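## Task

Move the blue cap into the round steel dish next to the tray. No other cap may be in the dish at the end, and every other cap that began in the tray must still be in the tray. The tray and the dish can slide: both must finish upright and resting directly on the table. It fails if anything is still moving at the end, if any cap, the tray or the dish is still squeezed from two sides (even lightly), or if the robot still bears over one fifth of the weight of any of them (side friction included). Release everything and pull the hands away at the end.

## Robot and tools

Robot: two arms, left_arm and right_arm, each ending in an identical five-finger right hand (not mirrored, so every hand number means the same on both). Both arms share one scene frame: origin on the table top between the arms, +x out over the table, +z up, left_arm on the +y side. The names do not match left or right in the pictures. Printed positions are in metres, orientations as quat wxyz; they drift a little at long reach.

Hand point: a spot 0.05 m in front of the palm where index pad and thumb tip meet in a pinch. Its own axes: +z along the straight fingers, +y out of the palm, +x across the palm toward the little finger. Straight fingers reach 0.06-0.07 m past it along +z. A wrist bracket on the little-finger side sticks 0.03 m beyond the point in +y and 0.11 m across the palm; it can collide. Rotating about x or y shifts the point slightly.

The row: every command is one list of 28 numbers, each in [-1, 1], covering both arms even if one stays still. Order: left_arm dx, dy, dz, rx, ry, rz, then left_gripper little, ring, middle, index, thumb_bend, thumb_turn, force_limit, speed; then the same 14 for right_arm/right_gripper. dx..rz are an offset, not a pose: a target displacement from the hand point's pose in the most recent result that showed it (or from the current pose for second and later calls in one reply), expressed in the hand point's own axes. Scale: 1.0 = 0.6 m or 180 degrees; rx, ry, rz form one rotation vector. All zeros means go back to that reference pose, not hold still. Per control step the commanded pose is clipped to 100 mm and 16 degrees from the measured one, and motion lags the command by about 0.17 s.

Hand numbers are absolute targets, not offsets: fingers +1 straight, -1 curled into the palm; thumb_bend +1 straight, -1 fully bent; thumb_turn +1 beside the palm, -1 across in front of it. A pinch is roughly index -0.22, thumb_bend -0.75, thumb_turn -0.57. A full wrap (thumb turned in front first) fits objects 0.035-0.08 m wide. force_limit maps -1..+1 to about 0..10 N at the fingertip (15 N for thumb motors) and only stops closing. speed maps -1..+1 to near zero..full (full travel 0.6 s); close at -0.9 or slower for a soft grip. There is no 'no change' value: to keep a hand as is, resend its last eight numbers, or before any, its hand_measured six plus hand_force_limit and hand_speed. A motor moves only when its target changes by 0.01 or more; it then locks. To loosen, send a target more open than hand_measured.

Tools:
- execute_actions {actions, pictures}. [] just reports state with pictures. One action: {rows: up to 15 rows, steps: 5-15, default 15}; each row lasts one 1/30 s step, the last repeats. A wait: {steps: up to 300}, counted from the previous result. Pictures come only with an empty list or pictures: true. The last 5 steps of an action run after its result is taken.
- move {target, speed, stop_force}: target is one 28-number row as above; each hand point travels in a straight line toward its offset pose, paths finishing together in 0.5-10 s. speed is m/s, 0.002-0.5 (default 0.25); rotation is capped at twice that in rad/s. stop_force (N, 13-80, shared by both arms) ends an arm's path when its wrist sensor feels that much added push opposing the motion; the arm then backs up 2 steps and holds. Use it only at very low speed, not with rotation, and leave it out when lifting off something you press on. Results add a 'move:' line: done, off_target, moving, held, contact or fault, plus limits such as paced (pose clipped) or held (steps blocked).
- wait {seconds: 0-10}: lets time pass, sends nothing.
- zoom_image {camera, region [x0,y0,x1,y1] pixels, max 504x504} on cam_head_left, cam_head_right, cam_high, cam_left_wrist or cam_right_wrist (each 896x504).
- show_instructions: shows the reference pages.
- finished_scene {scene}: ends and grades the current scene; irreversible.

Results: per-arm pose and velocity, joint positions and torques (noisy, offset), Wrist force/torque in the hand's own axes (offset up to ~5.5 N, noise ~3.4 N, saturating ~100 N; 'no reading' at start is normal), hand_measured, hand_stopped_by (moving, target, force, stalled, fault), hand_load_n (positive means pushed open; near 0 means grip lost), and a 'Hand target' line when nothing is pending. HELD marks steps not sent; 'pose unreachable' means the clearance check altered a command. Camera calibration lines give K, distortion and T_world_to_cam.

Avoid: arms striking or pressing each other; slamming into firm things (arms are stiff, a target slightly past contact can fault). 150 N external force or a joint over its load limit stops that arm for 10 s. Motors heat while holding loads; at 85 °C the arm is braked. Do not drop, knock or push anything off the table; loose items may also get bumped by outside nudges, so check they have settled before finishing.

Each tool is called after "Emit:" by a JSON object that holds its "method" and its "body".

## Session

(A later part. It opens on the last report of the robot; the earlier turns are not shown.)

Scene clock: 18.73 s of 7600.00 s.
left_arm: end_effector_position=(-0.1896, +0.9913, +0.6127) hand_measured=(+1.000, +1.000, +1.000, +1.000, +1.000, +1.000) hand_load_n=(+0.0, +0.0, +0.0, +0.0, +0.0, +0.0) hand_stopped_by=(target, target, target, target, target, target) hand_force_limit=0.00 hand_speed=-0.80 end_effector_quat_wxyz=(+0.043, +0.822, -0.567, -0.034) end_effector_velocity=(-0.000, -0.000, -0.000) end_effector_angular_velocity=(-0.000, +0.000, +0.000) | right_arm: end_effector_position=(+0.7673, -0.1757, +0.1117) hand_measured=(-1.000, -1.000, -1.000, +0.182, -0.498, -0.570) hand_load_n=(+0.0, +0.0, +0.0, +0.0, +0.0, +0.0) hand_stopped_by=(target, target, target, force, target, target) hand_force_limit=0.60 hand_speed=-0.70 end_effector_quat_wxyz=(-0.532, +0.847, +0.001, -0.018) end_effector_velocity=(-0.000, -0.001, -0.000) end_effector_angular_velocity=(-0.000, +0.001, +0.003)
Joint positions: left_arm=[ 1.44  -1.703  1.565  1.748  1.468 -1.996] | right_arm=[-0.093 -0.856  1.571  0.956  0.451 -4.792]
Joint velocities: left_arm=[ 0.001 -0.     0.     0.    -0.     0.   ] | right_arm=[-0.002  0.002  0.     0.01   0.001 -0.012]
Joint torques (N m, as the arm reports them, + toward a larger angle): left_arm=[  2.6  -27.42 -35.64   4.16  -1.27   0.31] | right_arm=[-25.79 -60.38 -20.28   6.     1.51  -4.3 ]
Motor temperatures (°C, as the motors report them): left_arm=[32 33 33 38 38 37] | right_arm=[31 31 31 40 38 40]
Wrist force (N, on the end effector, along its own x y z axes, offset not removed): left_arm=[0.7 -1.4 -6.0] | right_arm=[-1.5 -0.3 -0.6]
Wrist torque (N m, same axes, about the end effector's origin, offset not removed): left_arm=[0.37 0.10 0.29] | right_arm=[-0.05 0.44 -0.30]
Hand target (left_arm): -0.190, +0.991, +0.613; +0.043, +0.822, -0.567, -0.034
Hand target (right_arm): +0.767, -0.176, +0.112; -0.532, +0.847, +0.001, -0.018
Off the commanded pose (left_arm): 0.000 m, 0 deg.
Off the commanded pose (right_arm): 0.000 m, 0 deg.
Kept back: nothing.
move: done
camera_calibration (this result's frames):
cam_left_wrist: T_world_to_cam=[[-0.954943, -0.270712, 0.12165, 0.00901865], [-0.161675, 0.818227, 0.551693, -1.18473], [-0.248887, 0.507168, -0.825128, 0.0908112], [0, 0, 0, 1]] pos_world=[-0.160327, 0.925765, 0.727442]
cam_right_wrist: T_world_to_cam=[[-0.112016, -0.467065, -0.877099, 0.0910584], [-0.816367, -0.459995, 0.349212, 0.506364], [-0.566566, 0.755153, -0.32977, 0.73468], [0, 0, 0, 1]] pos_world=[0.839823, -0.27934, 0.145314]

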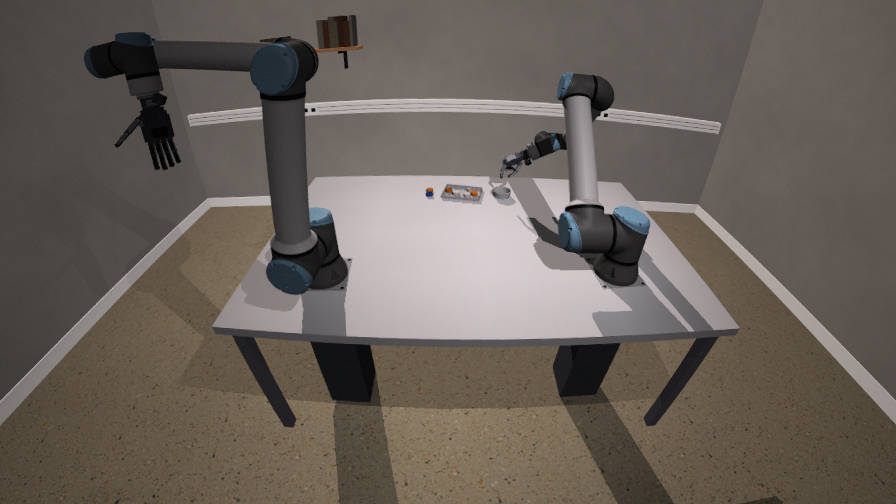

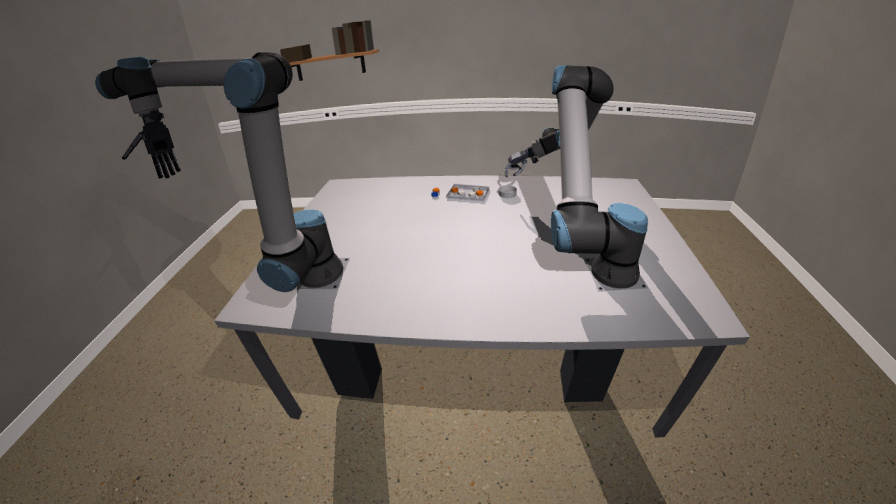

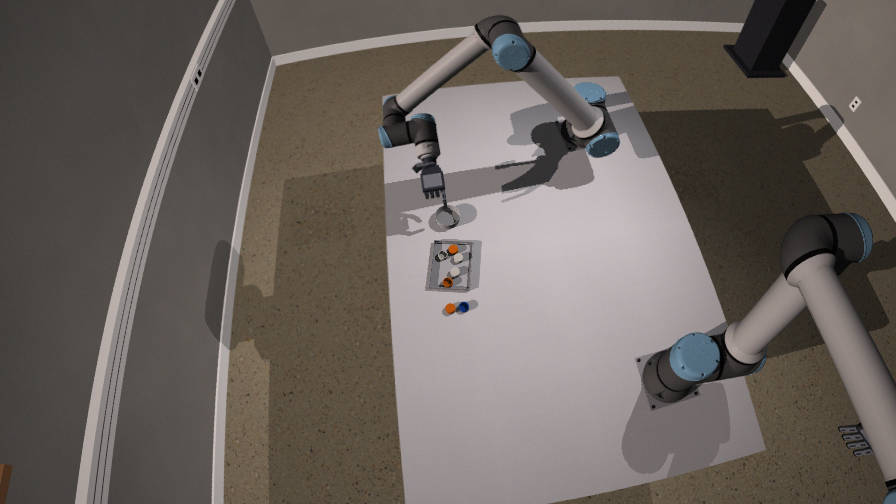

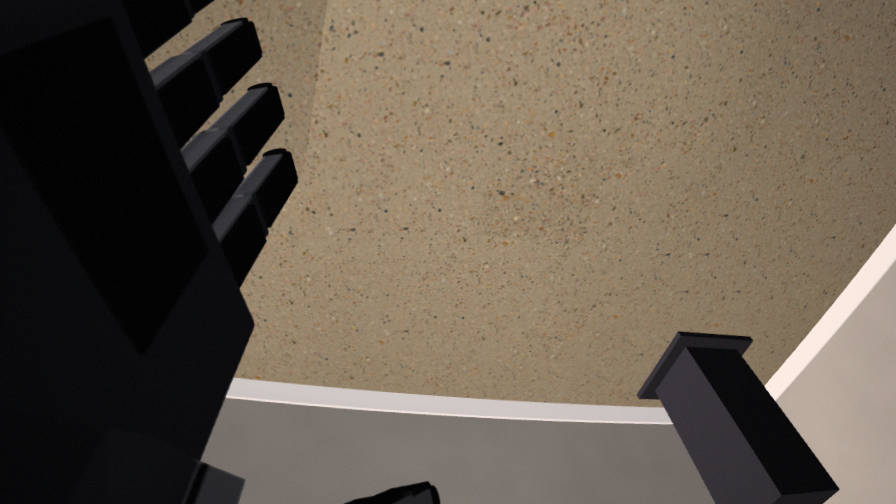

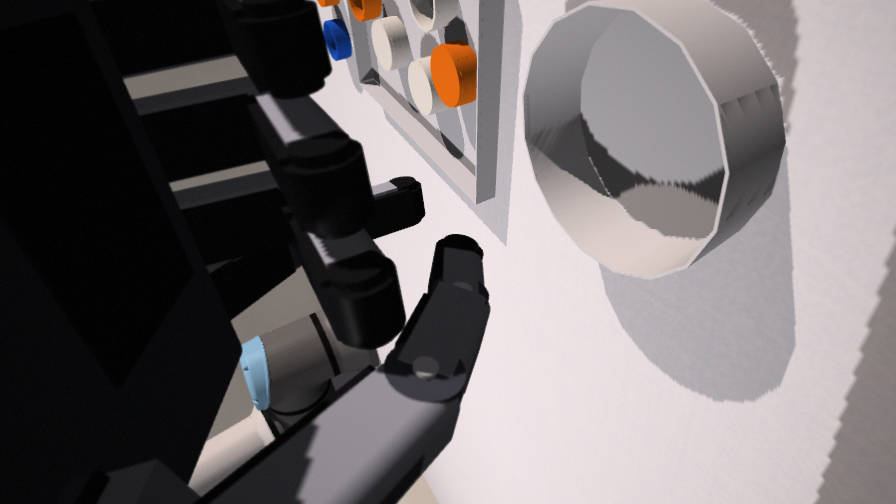

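Emit:
{"method": "move", "body": {"target": [0,0,0,0,0,0,1,1,1,1,1,1,0,-0.8, -0.010,-0.270,0.600,0,0,0,-1,-1,-1,0.42,-0.4,-0.57,0.5,0], "speed": 0.35}}

Emit:
{"method": "move", "body": {"target": [0,0,0,0,0,0,1,1,1,1,1,1,0,-0.8, 0,0.088,0.042,0,0,0,-1,-1,-1,0.42,-0.4,-0.57,0.5,0], "speed": 0.1, "stop_force": 13}}

Scene clock: 20.83 s of 7600.00 s.
left_arm: end_effector_position=(-0.1896, +0.9913, +0.6127) hand_measured=(+1.000, +1.000, +1.000, +1.000, +1.000, +1.000) hand_load_n=(+0.0, +0.0, +0.0, +0.0, +0.0, +0.0) hand_stopped_by=(target, target, target, target, target, target) hand_force_limit=0.00 hand_speed=-0.80 end_effector_quat_wxyz=(+0.043, +0.822, -0.567, -0.034) end_effector_velocity=(-0.000, -0.000, -0.000) end_effector_angular_velocity=(-0.000, -0.000, +0.000) | right_arm: end_effector_position=(+0.7530, +0.2186, +0.1017) hand_measured=(-1.000, -1.000, -1.000, +0.420, -0.400, -0.570) hand_load_n=(+0.0, +0.0, +0.0, +0.0, +0.0, +0.0) hand_stopped_by=(target, target, target, target, target, target) hand_force_limit=0.50 hand_speed=0.00 end_effector_quat_wxyz=(-0.532, +0.847, +0.001, -0.017) end_effector_velocity=(-0.000, +0.003, -0.000) end_effector_angular_velocity=(-0.000, +0.000, +0.001)
Joint positions: left_arm=[ 1.44  -1.703  1.565  1.748  1.468 -1.996] | right_arm=[ 0.398 -0.741  1.181  0.403  0.62  -3.851]
Joint velocities: left_arm=[ 0. -0.  0.  0.  0.  0.] | right_arm=[ 0.003  0.002 -0.004 -0.     0.002  0.003]
Joint torques (N m, as the arm reports them, + toward a larger angle): left_arm=[ -0.77 -28.42 -35.58   4.11  -0.66  -0.07] | right_arm=[ 16.96 -77.9  -41.29   0.68   1.59   3.74]
Motor temperatures (°C, as the motors report them): left_arm=[32 33 33 38 38 37] | right_arm=[31 31 31 40 38 40]
Wrist force (N, on the end effector, along its own x y z axes, offset not removed): left_arm=[2.6 -1.5 -2.5] | right_arm=[-1.2 -0.7 0.2]
Wrist torque (N m, same axes, about the end effector's origin, offset not removed): left_arm=[0.03 -0.54 0.33] | right_arm=[-0.30 0.39 -0.36]
Hand target (left_arm): -0.190, +0.991, +0.613; +0.043, +0.822, -0.567, -0.034
Hand target (right_arm): +0.753, +0.219, +0.102; -0.532, +0.847, +0.001, -0.017
Off the commanded pose (left_arm): 0.000 m, 0 deg.
Off the commanded pose (right_arm): 0.000 m, 0 deg.
Kept back: nothing.
move: done
camera_calibration (this result's frames):
cam_left_wrist: T_world_to_cam=[[-0.954943, -0.270712, 0.12165, 0.00901853], [-0.161675, 0.818227, 0.551693, -1.18473], [-0.248887, 0.507168, -0.825128, 0.090811], [0, 0, 0, 1]] pos_world=[-0.160327, 0.925765, 0.727442]
cam_right_wrist: T_world_to_cam=[[-0.112068, -0.466681, -0.877297, 0.264817], [-0.816729, -0.459638, 0.348836, 0.679867], [-0.566035, 0.755607, -0.329641, 0.425033], [0, 0, 0, 1]] pos_world=[0.825528, 0.11492, 0.135269]

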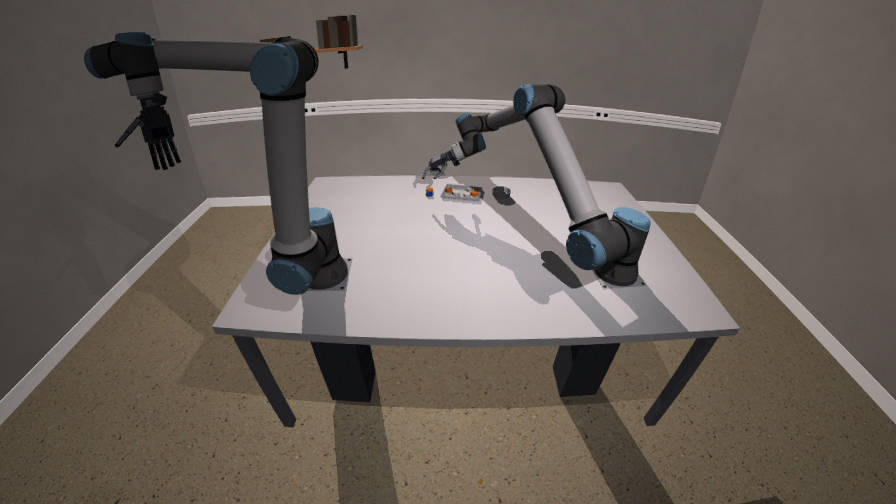

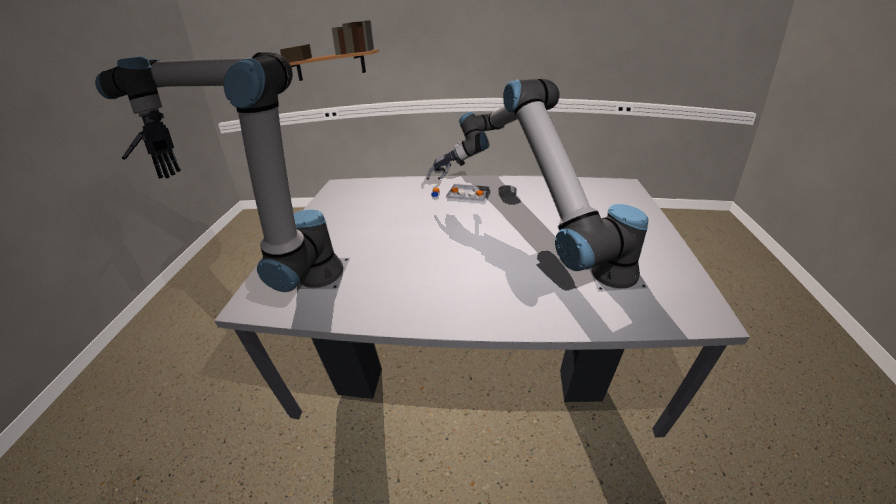

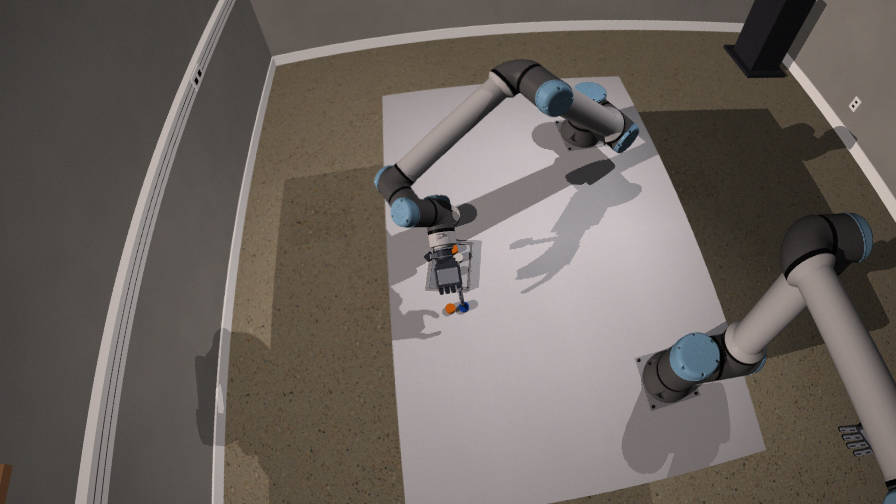

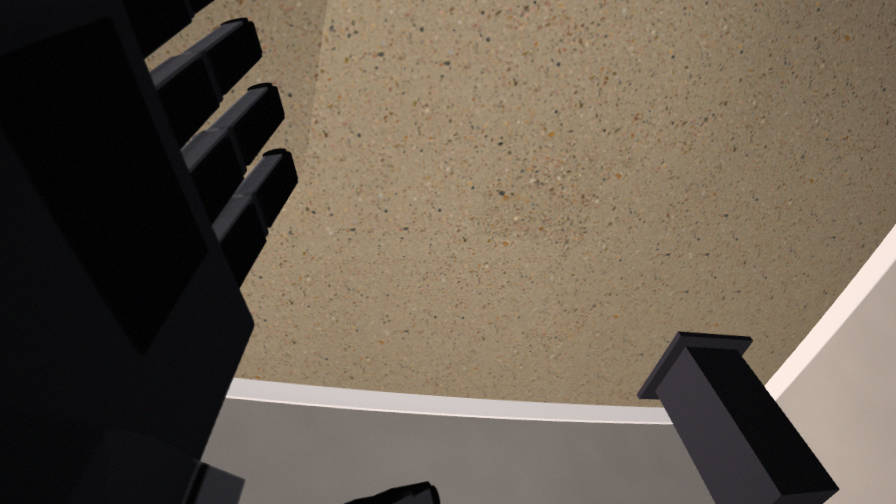

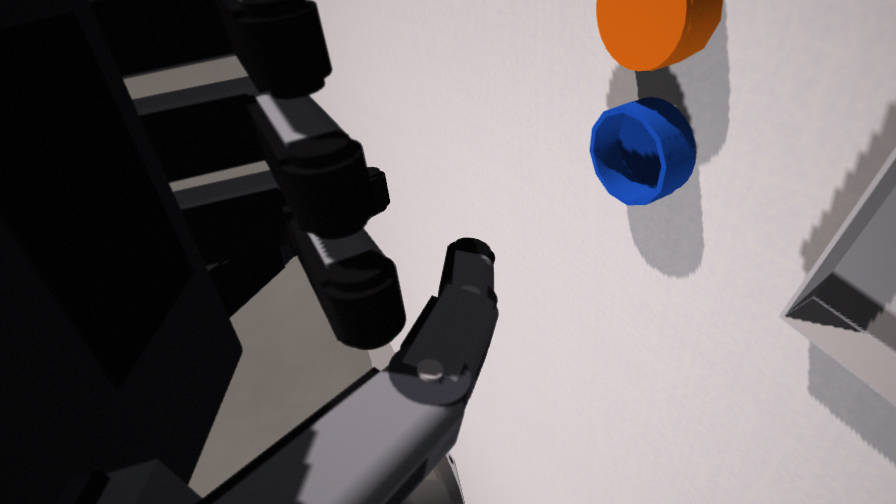

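Scene clock: 21.83 s of 7600.00 s.
left_arm: end_effector_position=(-0.1896, +0.9913, +0.6127) hand_measured=(+1.000, +1.000, +1.000, +1.000, +1.000, +1.000) hand_load_n=(+0.0, +0.0, +0.0, +0.0, +0.0, +0.0) hand_stopped_by=(target, target, target, target, target, target) hand_force_limit=0.00 hand_speed=-0.80 end_effector_quat_wxyz=(+0.043, +0.822, -0.567, -0.034) end_effector_velocity=(-0.000, +0.000, -0.000) end_effector_angular_velocity=(-0.001, -0.000, +0.000) | right_arm: end_effector_position=(+0.7514, +0.2183, +0.0433) hand_measured=(-1.000, -1.000, -1.000, +0.420, -0.400, -0.570) hand_load_n=(+0.0, +0.0, +0.0, +0.0, +0.0, +0.0) hand_stopped_by=(target, target, target, target, target, target) hand_force_limit=0.50 hand_speed=0.00 end_effector_quat_wxyz=(-0.532, +0.847, +0.001, -0.017) end_effector_velocity=(+0.000, -0.000, -0.001) end_effector_angular_velocity=(+0.000, +0.000, -0.000)
Joint positions: left_arm=[ 1.44  -1.703  1.565  1.748  1.468 -1.996] | right_arm=[ 0.398 -0.696  1.21   0.328  0.62  -3.85 ]
Joint velocities: left_arm=[ 0.001  0.001 -0.     0.     0.     0.   ] | right_arm=[-0.     0.001  0.    -0.002 -0.     0.   ]
Joint torques (N m, as the arm reports them, + toward a larger angle): left_arm=[  1.83 -27.97 -36.24   3.91  -0.82  -0.08] | right_arm=[ 18.66 -79.44 -28.18   0.34   1.9    3.62]
Motor temperatures (°C, as the motors report them): left_arm=[32 33 33 38 38 37] | right_arm=[31 31 31 40 38 40]
Wrist force (N, on the end effector, along its own x y z axes, offset not removed): left_arm=[3.6 1.0 -2.8] | right_arm=[-0.9 -1.1 -0.6]
Wrist torque (N m, same axes, about the end effector's origin, offset not removed): left_arm=[0.54 -0.70 0.37] | right_arm=[-0.27 0.41 -0.31]
Hand target (left_arm): -0.190, +0.991, +0.613; +0.043, +0.822, -0.567, -0.034
Hand target (right_arm): +0.751, +0.218, +0.043; -0.532, +0.847, +0.001, -0.017
Off the commanded pose (left_arm): 0.000 m, 0 deg.
Off the commanded pose (right_arm): 0.000 m, 0 deg.
Kept back: nothing.
move: done
camera_calibration (this result's frames):
cam_left_wrist: T_world_to_cam=[[-0.954943, -0.270712, 0.12165, 0.00901865], [-0.161675, 0.818227, 0.551693, -1.18473], [-0.248887, 0.507168, -0.825128, 0.0908112], [0, 0, 0, 1]] pos_world=[-0.160327, 0.925765, 0.727442]
cam_right_wrist: T_world_to_cam=[[-0.112047, -0.466682, -0.877299, 0.213323], [-0.816729, -0.459648, 0.348822, 0.69874], [-0.566037, 0.755601, -0.32965, 0.405055], [0, 0, 0, 1]] pos_world=[0.82386, 0.114668, 0.0769381]

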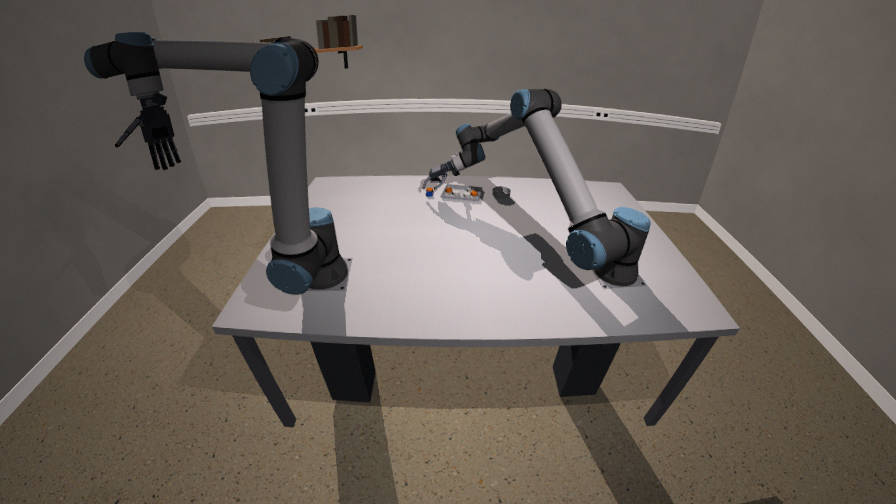

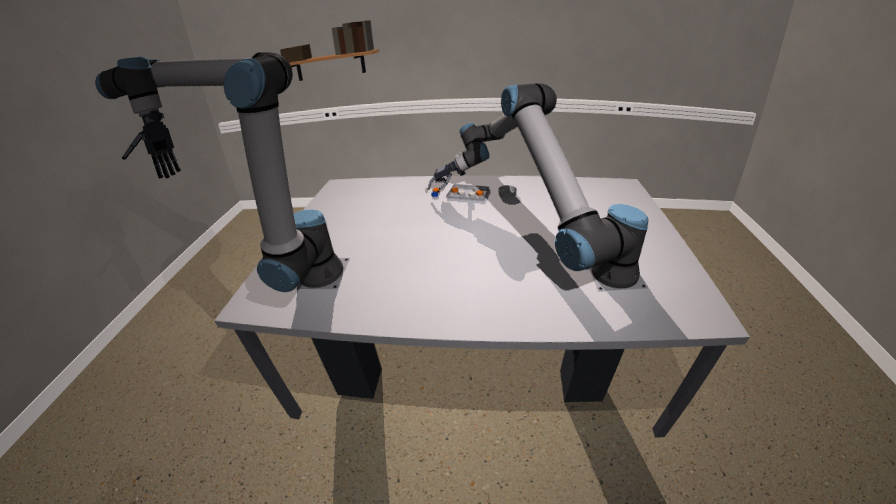

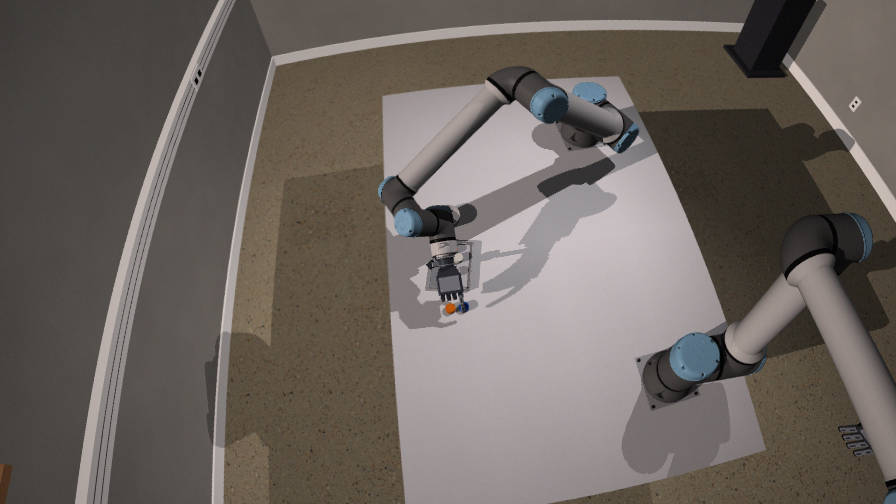

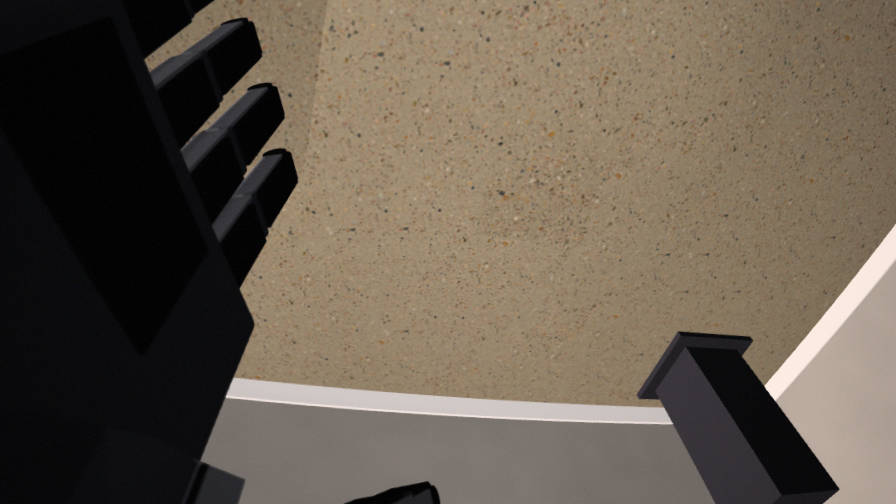

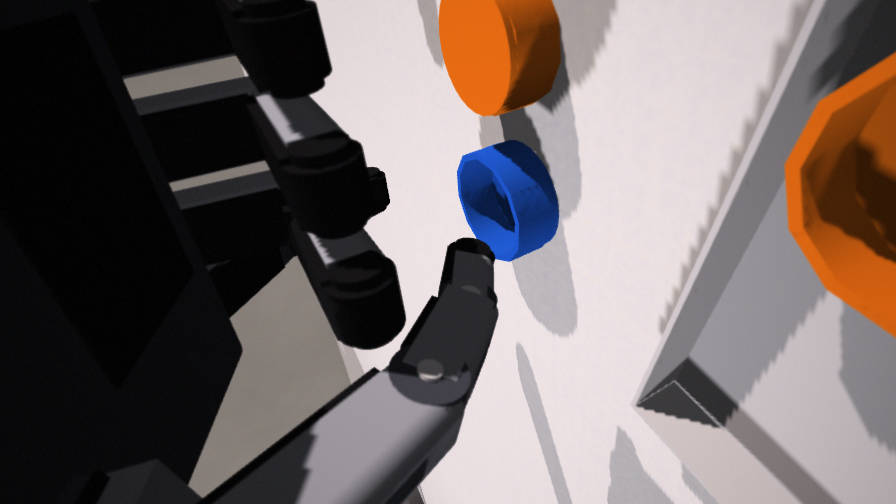

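Emit:
{"method": "move", "body": {"target": [0,0,0,0,0,0,1,1,1,1,1,1,0,-0.8, 0,0.0405,0.016,0,0,0,-1,-1,-1,0.42,-0.4,-0.57,0.5,0], "speed": 0.03, "stop_force": 13}}

Emit:
{"method": "move", "body": {"target": [0,0,0,0,0,0,1,1,1,1,1,1,0,-0.8, 0,0,0,0,0,0,-1,-1,-1,-0.3,-0.4,-0.57,0.5,-0.7]}}

Scene clock: 23.27 s of 7600.00 s.
left_arm: end_effector_position=(-0.1896, +0.9913, +0.6127) hand_measured=(+1.000, +1.000, +1.000, +1.000, +1.000, +1.000) hand_load_n=(+0.0, +0.0, +0.0, +0.0, +0.0, +0.0) hand_stopped_by=(target, target, target, target, target, target) hand_force_limit=0.00 hand_speed=-0.80 end_effector_quat_wxyz=(+0.043, +0.822, -0.567, -0.034) end_effector_velocity=(+0.001, -0.000, +0.000) end_effector_angular_velocity=(+0.001, -0.000, -0.001) | right_arm: end_effector_position=(+0.7507, +0.2164, +0.0174) hand_measured=(-1.000, -1.000, -1.000, +0.420, -0.400, -0.570) hand_load_n=(+0.0, +0.0, +0.0, +0.0, +0.0, +0.0) hand_stopped_by=(target, target, target, target, target, target) hand_force_limit=0.50 hand_speed=0.00 end_effector_quat_wxyz=(-0.532, +0.847, +0.001, -0.017) end_effector_velocity=(+0.001, -0.001, -0.001) end_effector_angular_velocity=(-0.000, -0.001, -0.002)
Joint positions: left_arm=[ 1.44  -1.703  1.565  1.748  1.468 -1.996] | right_arm=[ 0.397 -0.675  1.223  0.297  0.619 -3.852]
Joint velocities: left_arm=[-0.001 -0.001  0.    -0.     0.    -0.   ] | right_arm=[-0.001  0.001  0.001 -0.002  0.001 -0.   ]
Joint torques (N m, as the arm reports them, + toward a larger angle): left_arm=[  0.78 -28.05 -35.37   4.25  -1.02  -0.04] | right_arm=[-19.31 -78.64 -25.5    0.98  -4.01  -4.25]
Motor temperatures (°C, as the motors report them): left_arm=[32 33 33 38 38 37] | right_arm=[31 31 31 40 38 40]
Wrist force (N, on the end effector, along its own x y z axes, offset not removed): left_arm=[4.3 -0.5 -4.8] | right_arm=[-1.1 0.5 -0.9]
Wrist torque (N m, same axes, about the end effector's origin, offset not removed): left_arm=[0.46 -0.58 0.46] | right_arm=[0.01 0.42 -0.29]
Hand target (left_arm): -0.190, +0.991, +0.613; +0.043, +0.822, -0.567, -0.034
Hand target (right_arm): +0.751, +0.216, +0.017; -0.532, +0.847, +0.001, -0.017
Off the commanded pose (left_arm): 0.000 m, 0 deg.
Off the commanded pose (right_arm): 0.000 m, 0 deg.
Kept back: nothing.
move: done
camera_calibration (this result's frames):
cam_left_wrist: T_world_to_cam=[[-0.954943, -0.270712, 0.12165, 0.00901857], [-0.161675, 0.818227, 0.551693, -1.18473], [-0.248887, 0.507168, -0.825128, 0.090811], [0, 0, 0, 1]] pos_world=[-0.160327, 0.925765, 0.727442]
cam_right_wrist: T_world_to_cam=[[-0.11204, -0.466688, -0.877297, 0.189628], [-0.816725, -0.459655, 0.348823, 0.706321], [-0.566045, 0.755592, -0.329656, 0.397561], [0, 0, 0, 1]] pos_world=[0.823154, 0.112767, 0.0510371]

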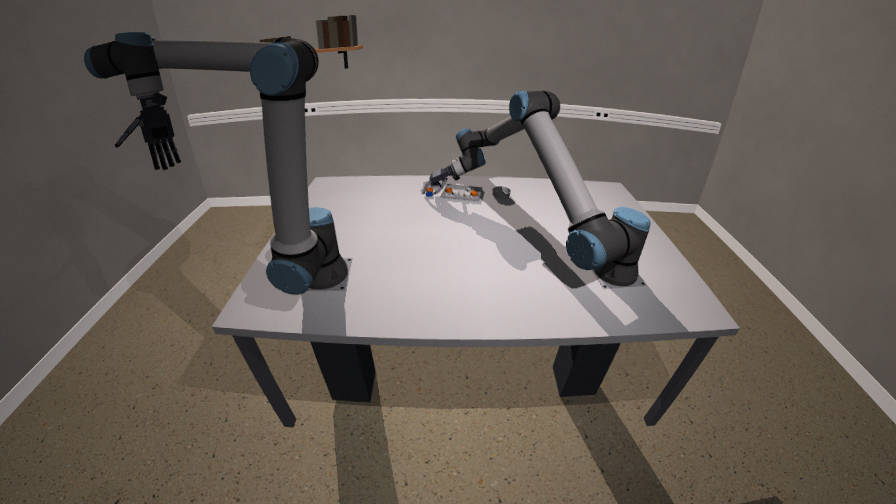

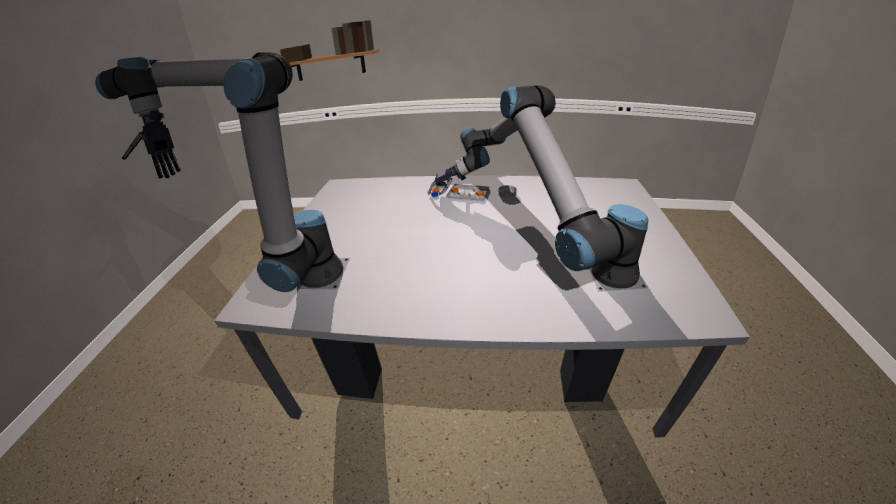

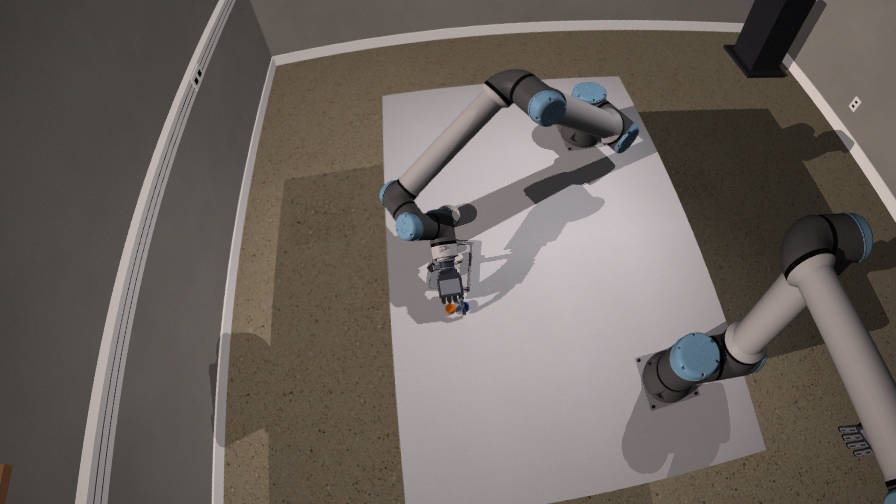

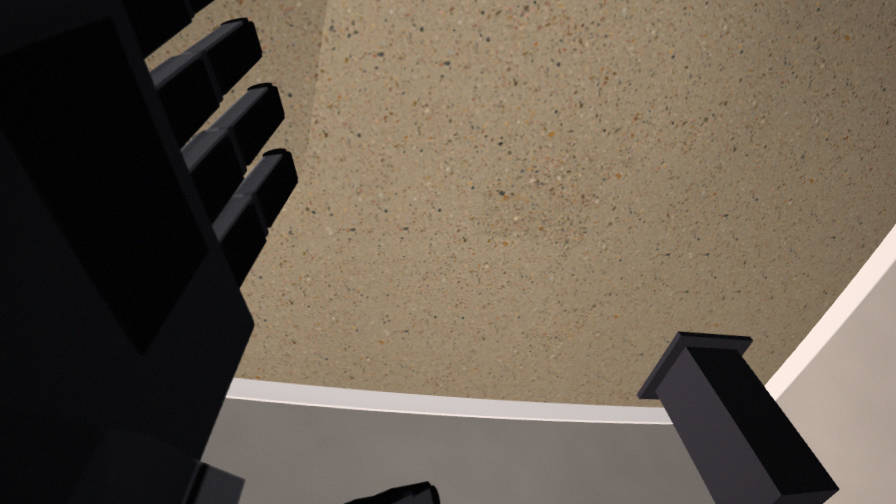

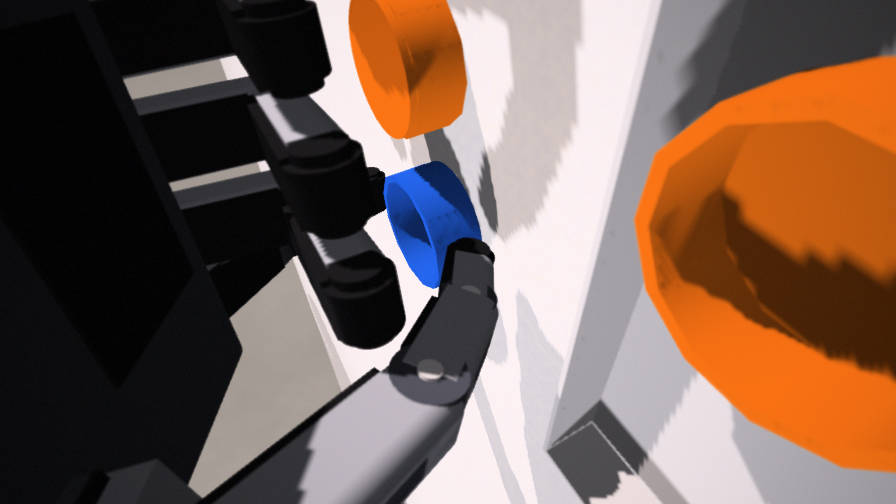

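Scene clock: 23.97 s of 7600.00 s.
left_arm: end_effector_position=(-0.1896, +0.9913, +0.6127) hand_measured=(+1.000, +1.000, +1.000, +1.000, +1.000, +1.000) hand_load_n=(+0.0, +0.0, +0.0, +0.0, +0.0, +0.0) hand_stopped_by=(target, target, target, target, target, target) hand_force_limit=0.00 hand_speed=-0.80 end_effector_quat_wxyz=(+0.043, +0.822, -0.567, -0.034) end_effector_velocity=(+0.000, +0.000, -0.000) end_effector_angular_velocity=(+0.000, -0.000, -0.001) | right_arm: end_effector_position=(+0.7507, +0.2164, +0.0174) hand_measured=(-1.000, -1.000, -1.000, +0.208, -0.398, -0.570) hand_load_n=(+0.0, +0.0, +0.0, +10.0, +3.5, -0.5) hand_stopped_by=(target, target, target, force, target, target) hand_force_limit=0.50 hand_speed=-0.70 end_effector_quat_wxyz=(-0.532, +0.847, +0.001, -0.017) end_effector_velocity=(+0.000, -0.001, -0.000) end_effector_angular_velocity=(-0.000, +0.001, -0.001)
Joint positions: left_arm=[ 1.44  -1.703  1.565  1.748  1.468 -1.996] | right_arm=[ 0.397 -0.675  1.223  0.297  0.619 -3.852]
Joint velocities: left_arm=[-0.001 -0.     0.    -0.     0.     0.   ] | right_arm=[-0.001  0.     0.    -0.     0.     0.001]
Joint torques (N m, as the arm reports them, + toward a larger angle): left_arm=[  0.84 -26.34 -35.98   4.11  -0.78   0.23] | right_arm=[-19.1  -95.43 -29.2    3.75  -1.92  -4.1 ]
Motor temperatures (°C, as the motors report them): left_arm=[32 33 33 38 38 37] | right_arm=[31 31 31 40 38 40]
Wrist force (N, on the end effector, along its own x y z axes, offset not removed): left_arm=[4.4 3.6 -0.8] | right_arm=[-1.1 -7.4 -3.7]
Wrist torque (N m, same axes, about the end effector's origin, offset not removed): left_arm=[0.75 -0.82 0.39] | right_arm=[-0.13 0.39 -0.30]
Hand target (left_arm): -0.190, +0.991, +0.613; +0.043, +0.822, -0.567, -0.034
Hand target (right_arm): +0.751, +0.216, +0.017; -0.532, +0.847, +0.001, -0.017
Off the commanded pose (left_arm): 0.000 m, 0 deg.
Off the commanded pose (right_arm): 0.000 m, 0 deg.
Kept back: nothing.
move: done
camera_calibration (this result's frames):
cam_left_wrist: T_world_to_cam=[[-0.954943, -0.270712, 0.12165, 0.00901856], [-0.161675, 0.818227, 0.551693, -1.18473], [-0.248887, 0.507168, -0.825128, 0.0908111], [0, 0, 0, 1]] pos_world=[-0.160327, 0.925765, 0.727442]
cam_right_wrist: T_world_to_cam=[[-0.11204, -0.466649, -0.877317, 0.189591], [-0.816695, -0.45971, 0.34882, 0.706312], [-0.566088, 0.755583, -0.329605, 0.397573], [0, 0, 0, 1]] pos_world=[0.823145, 0.112772, 0.0509975]

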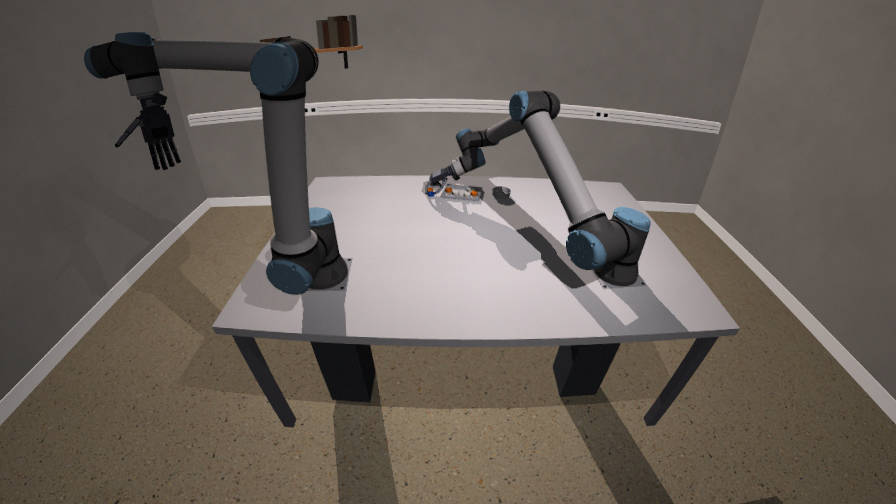

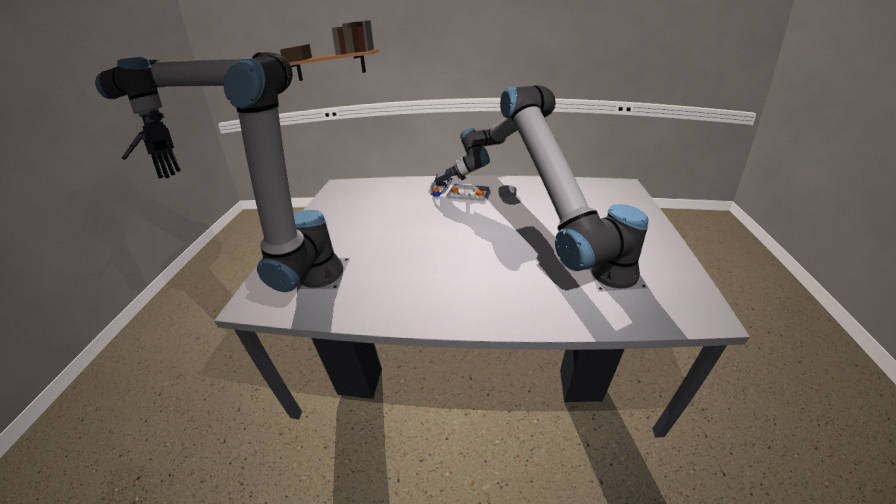

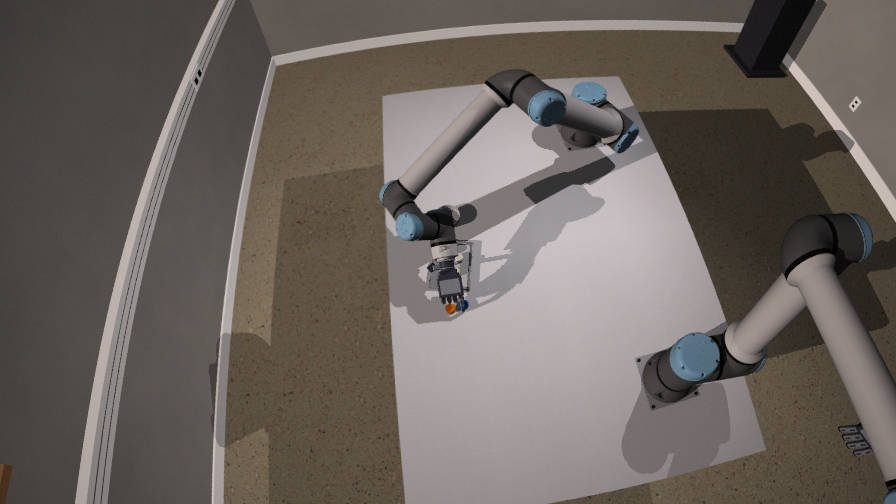

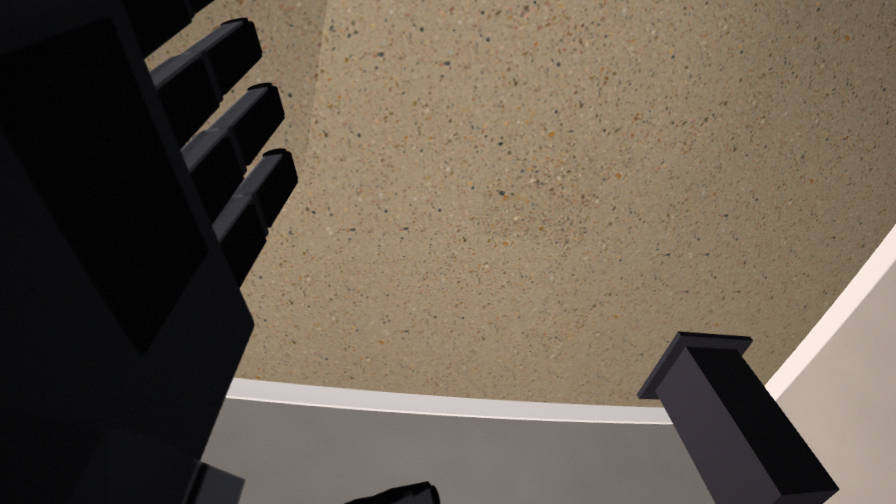

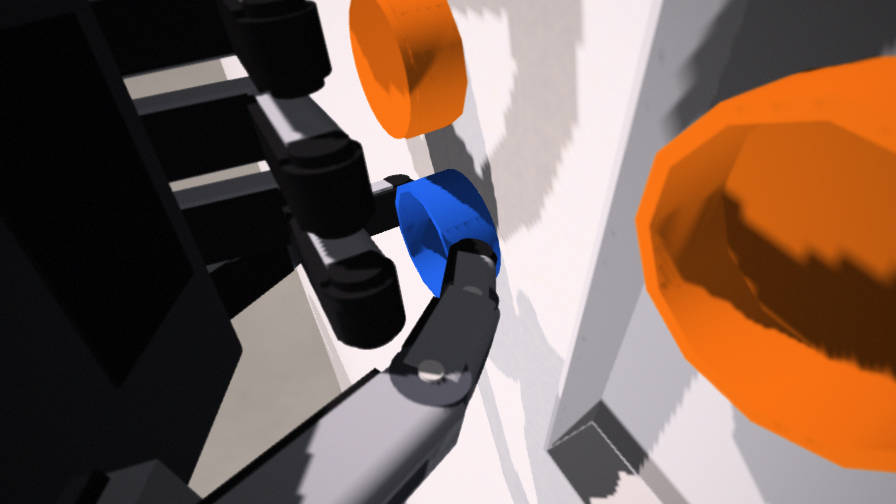

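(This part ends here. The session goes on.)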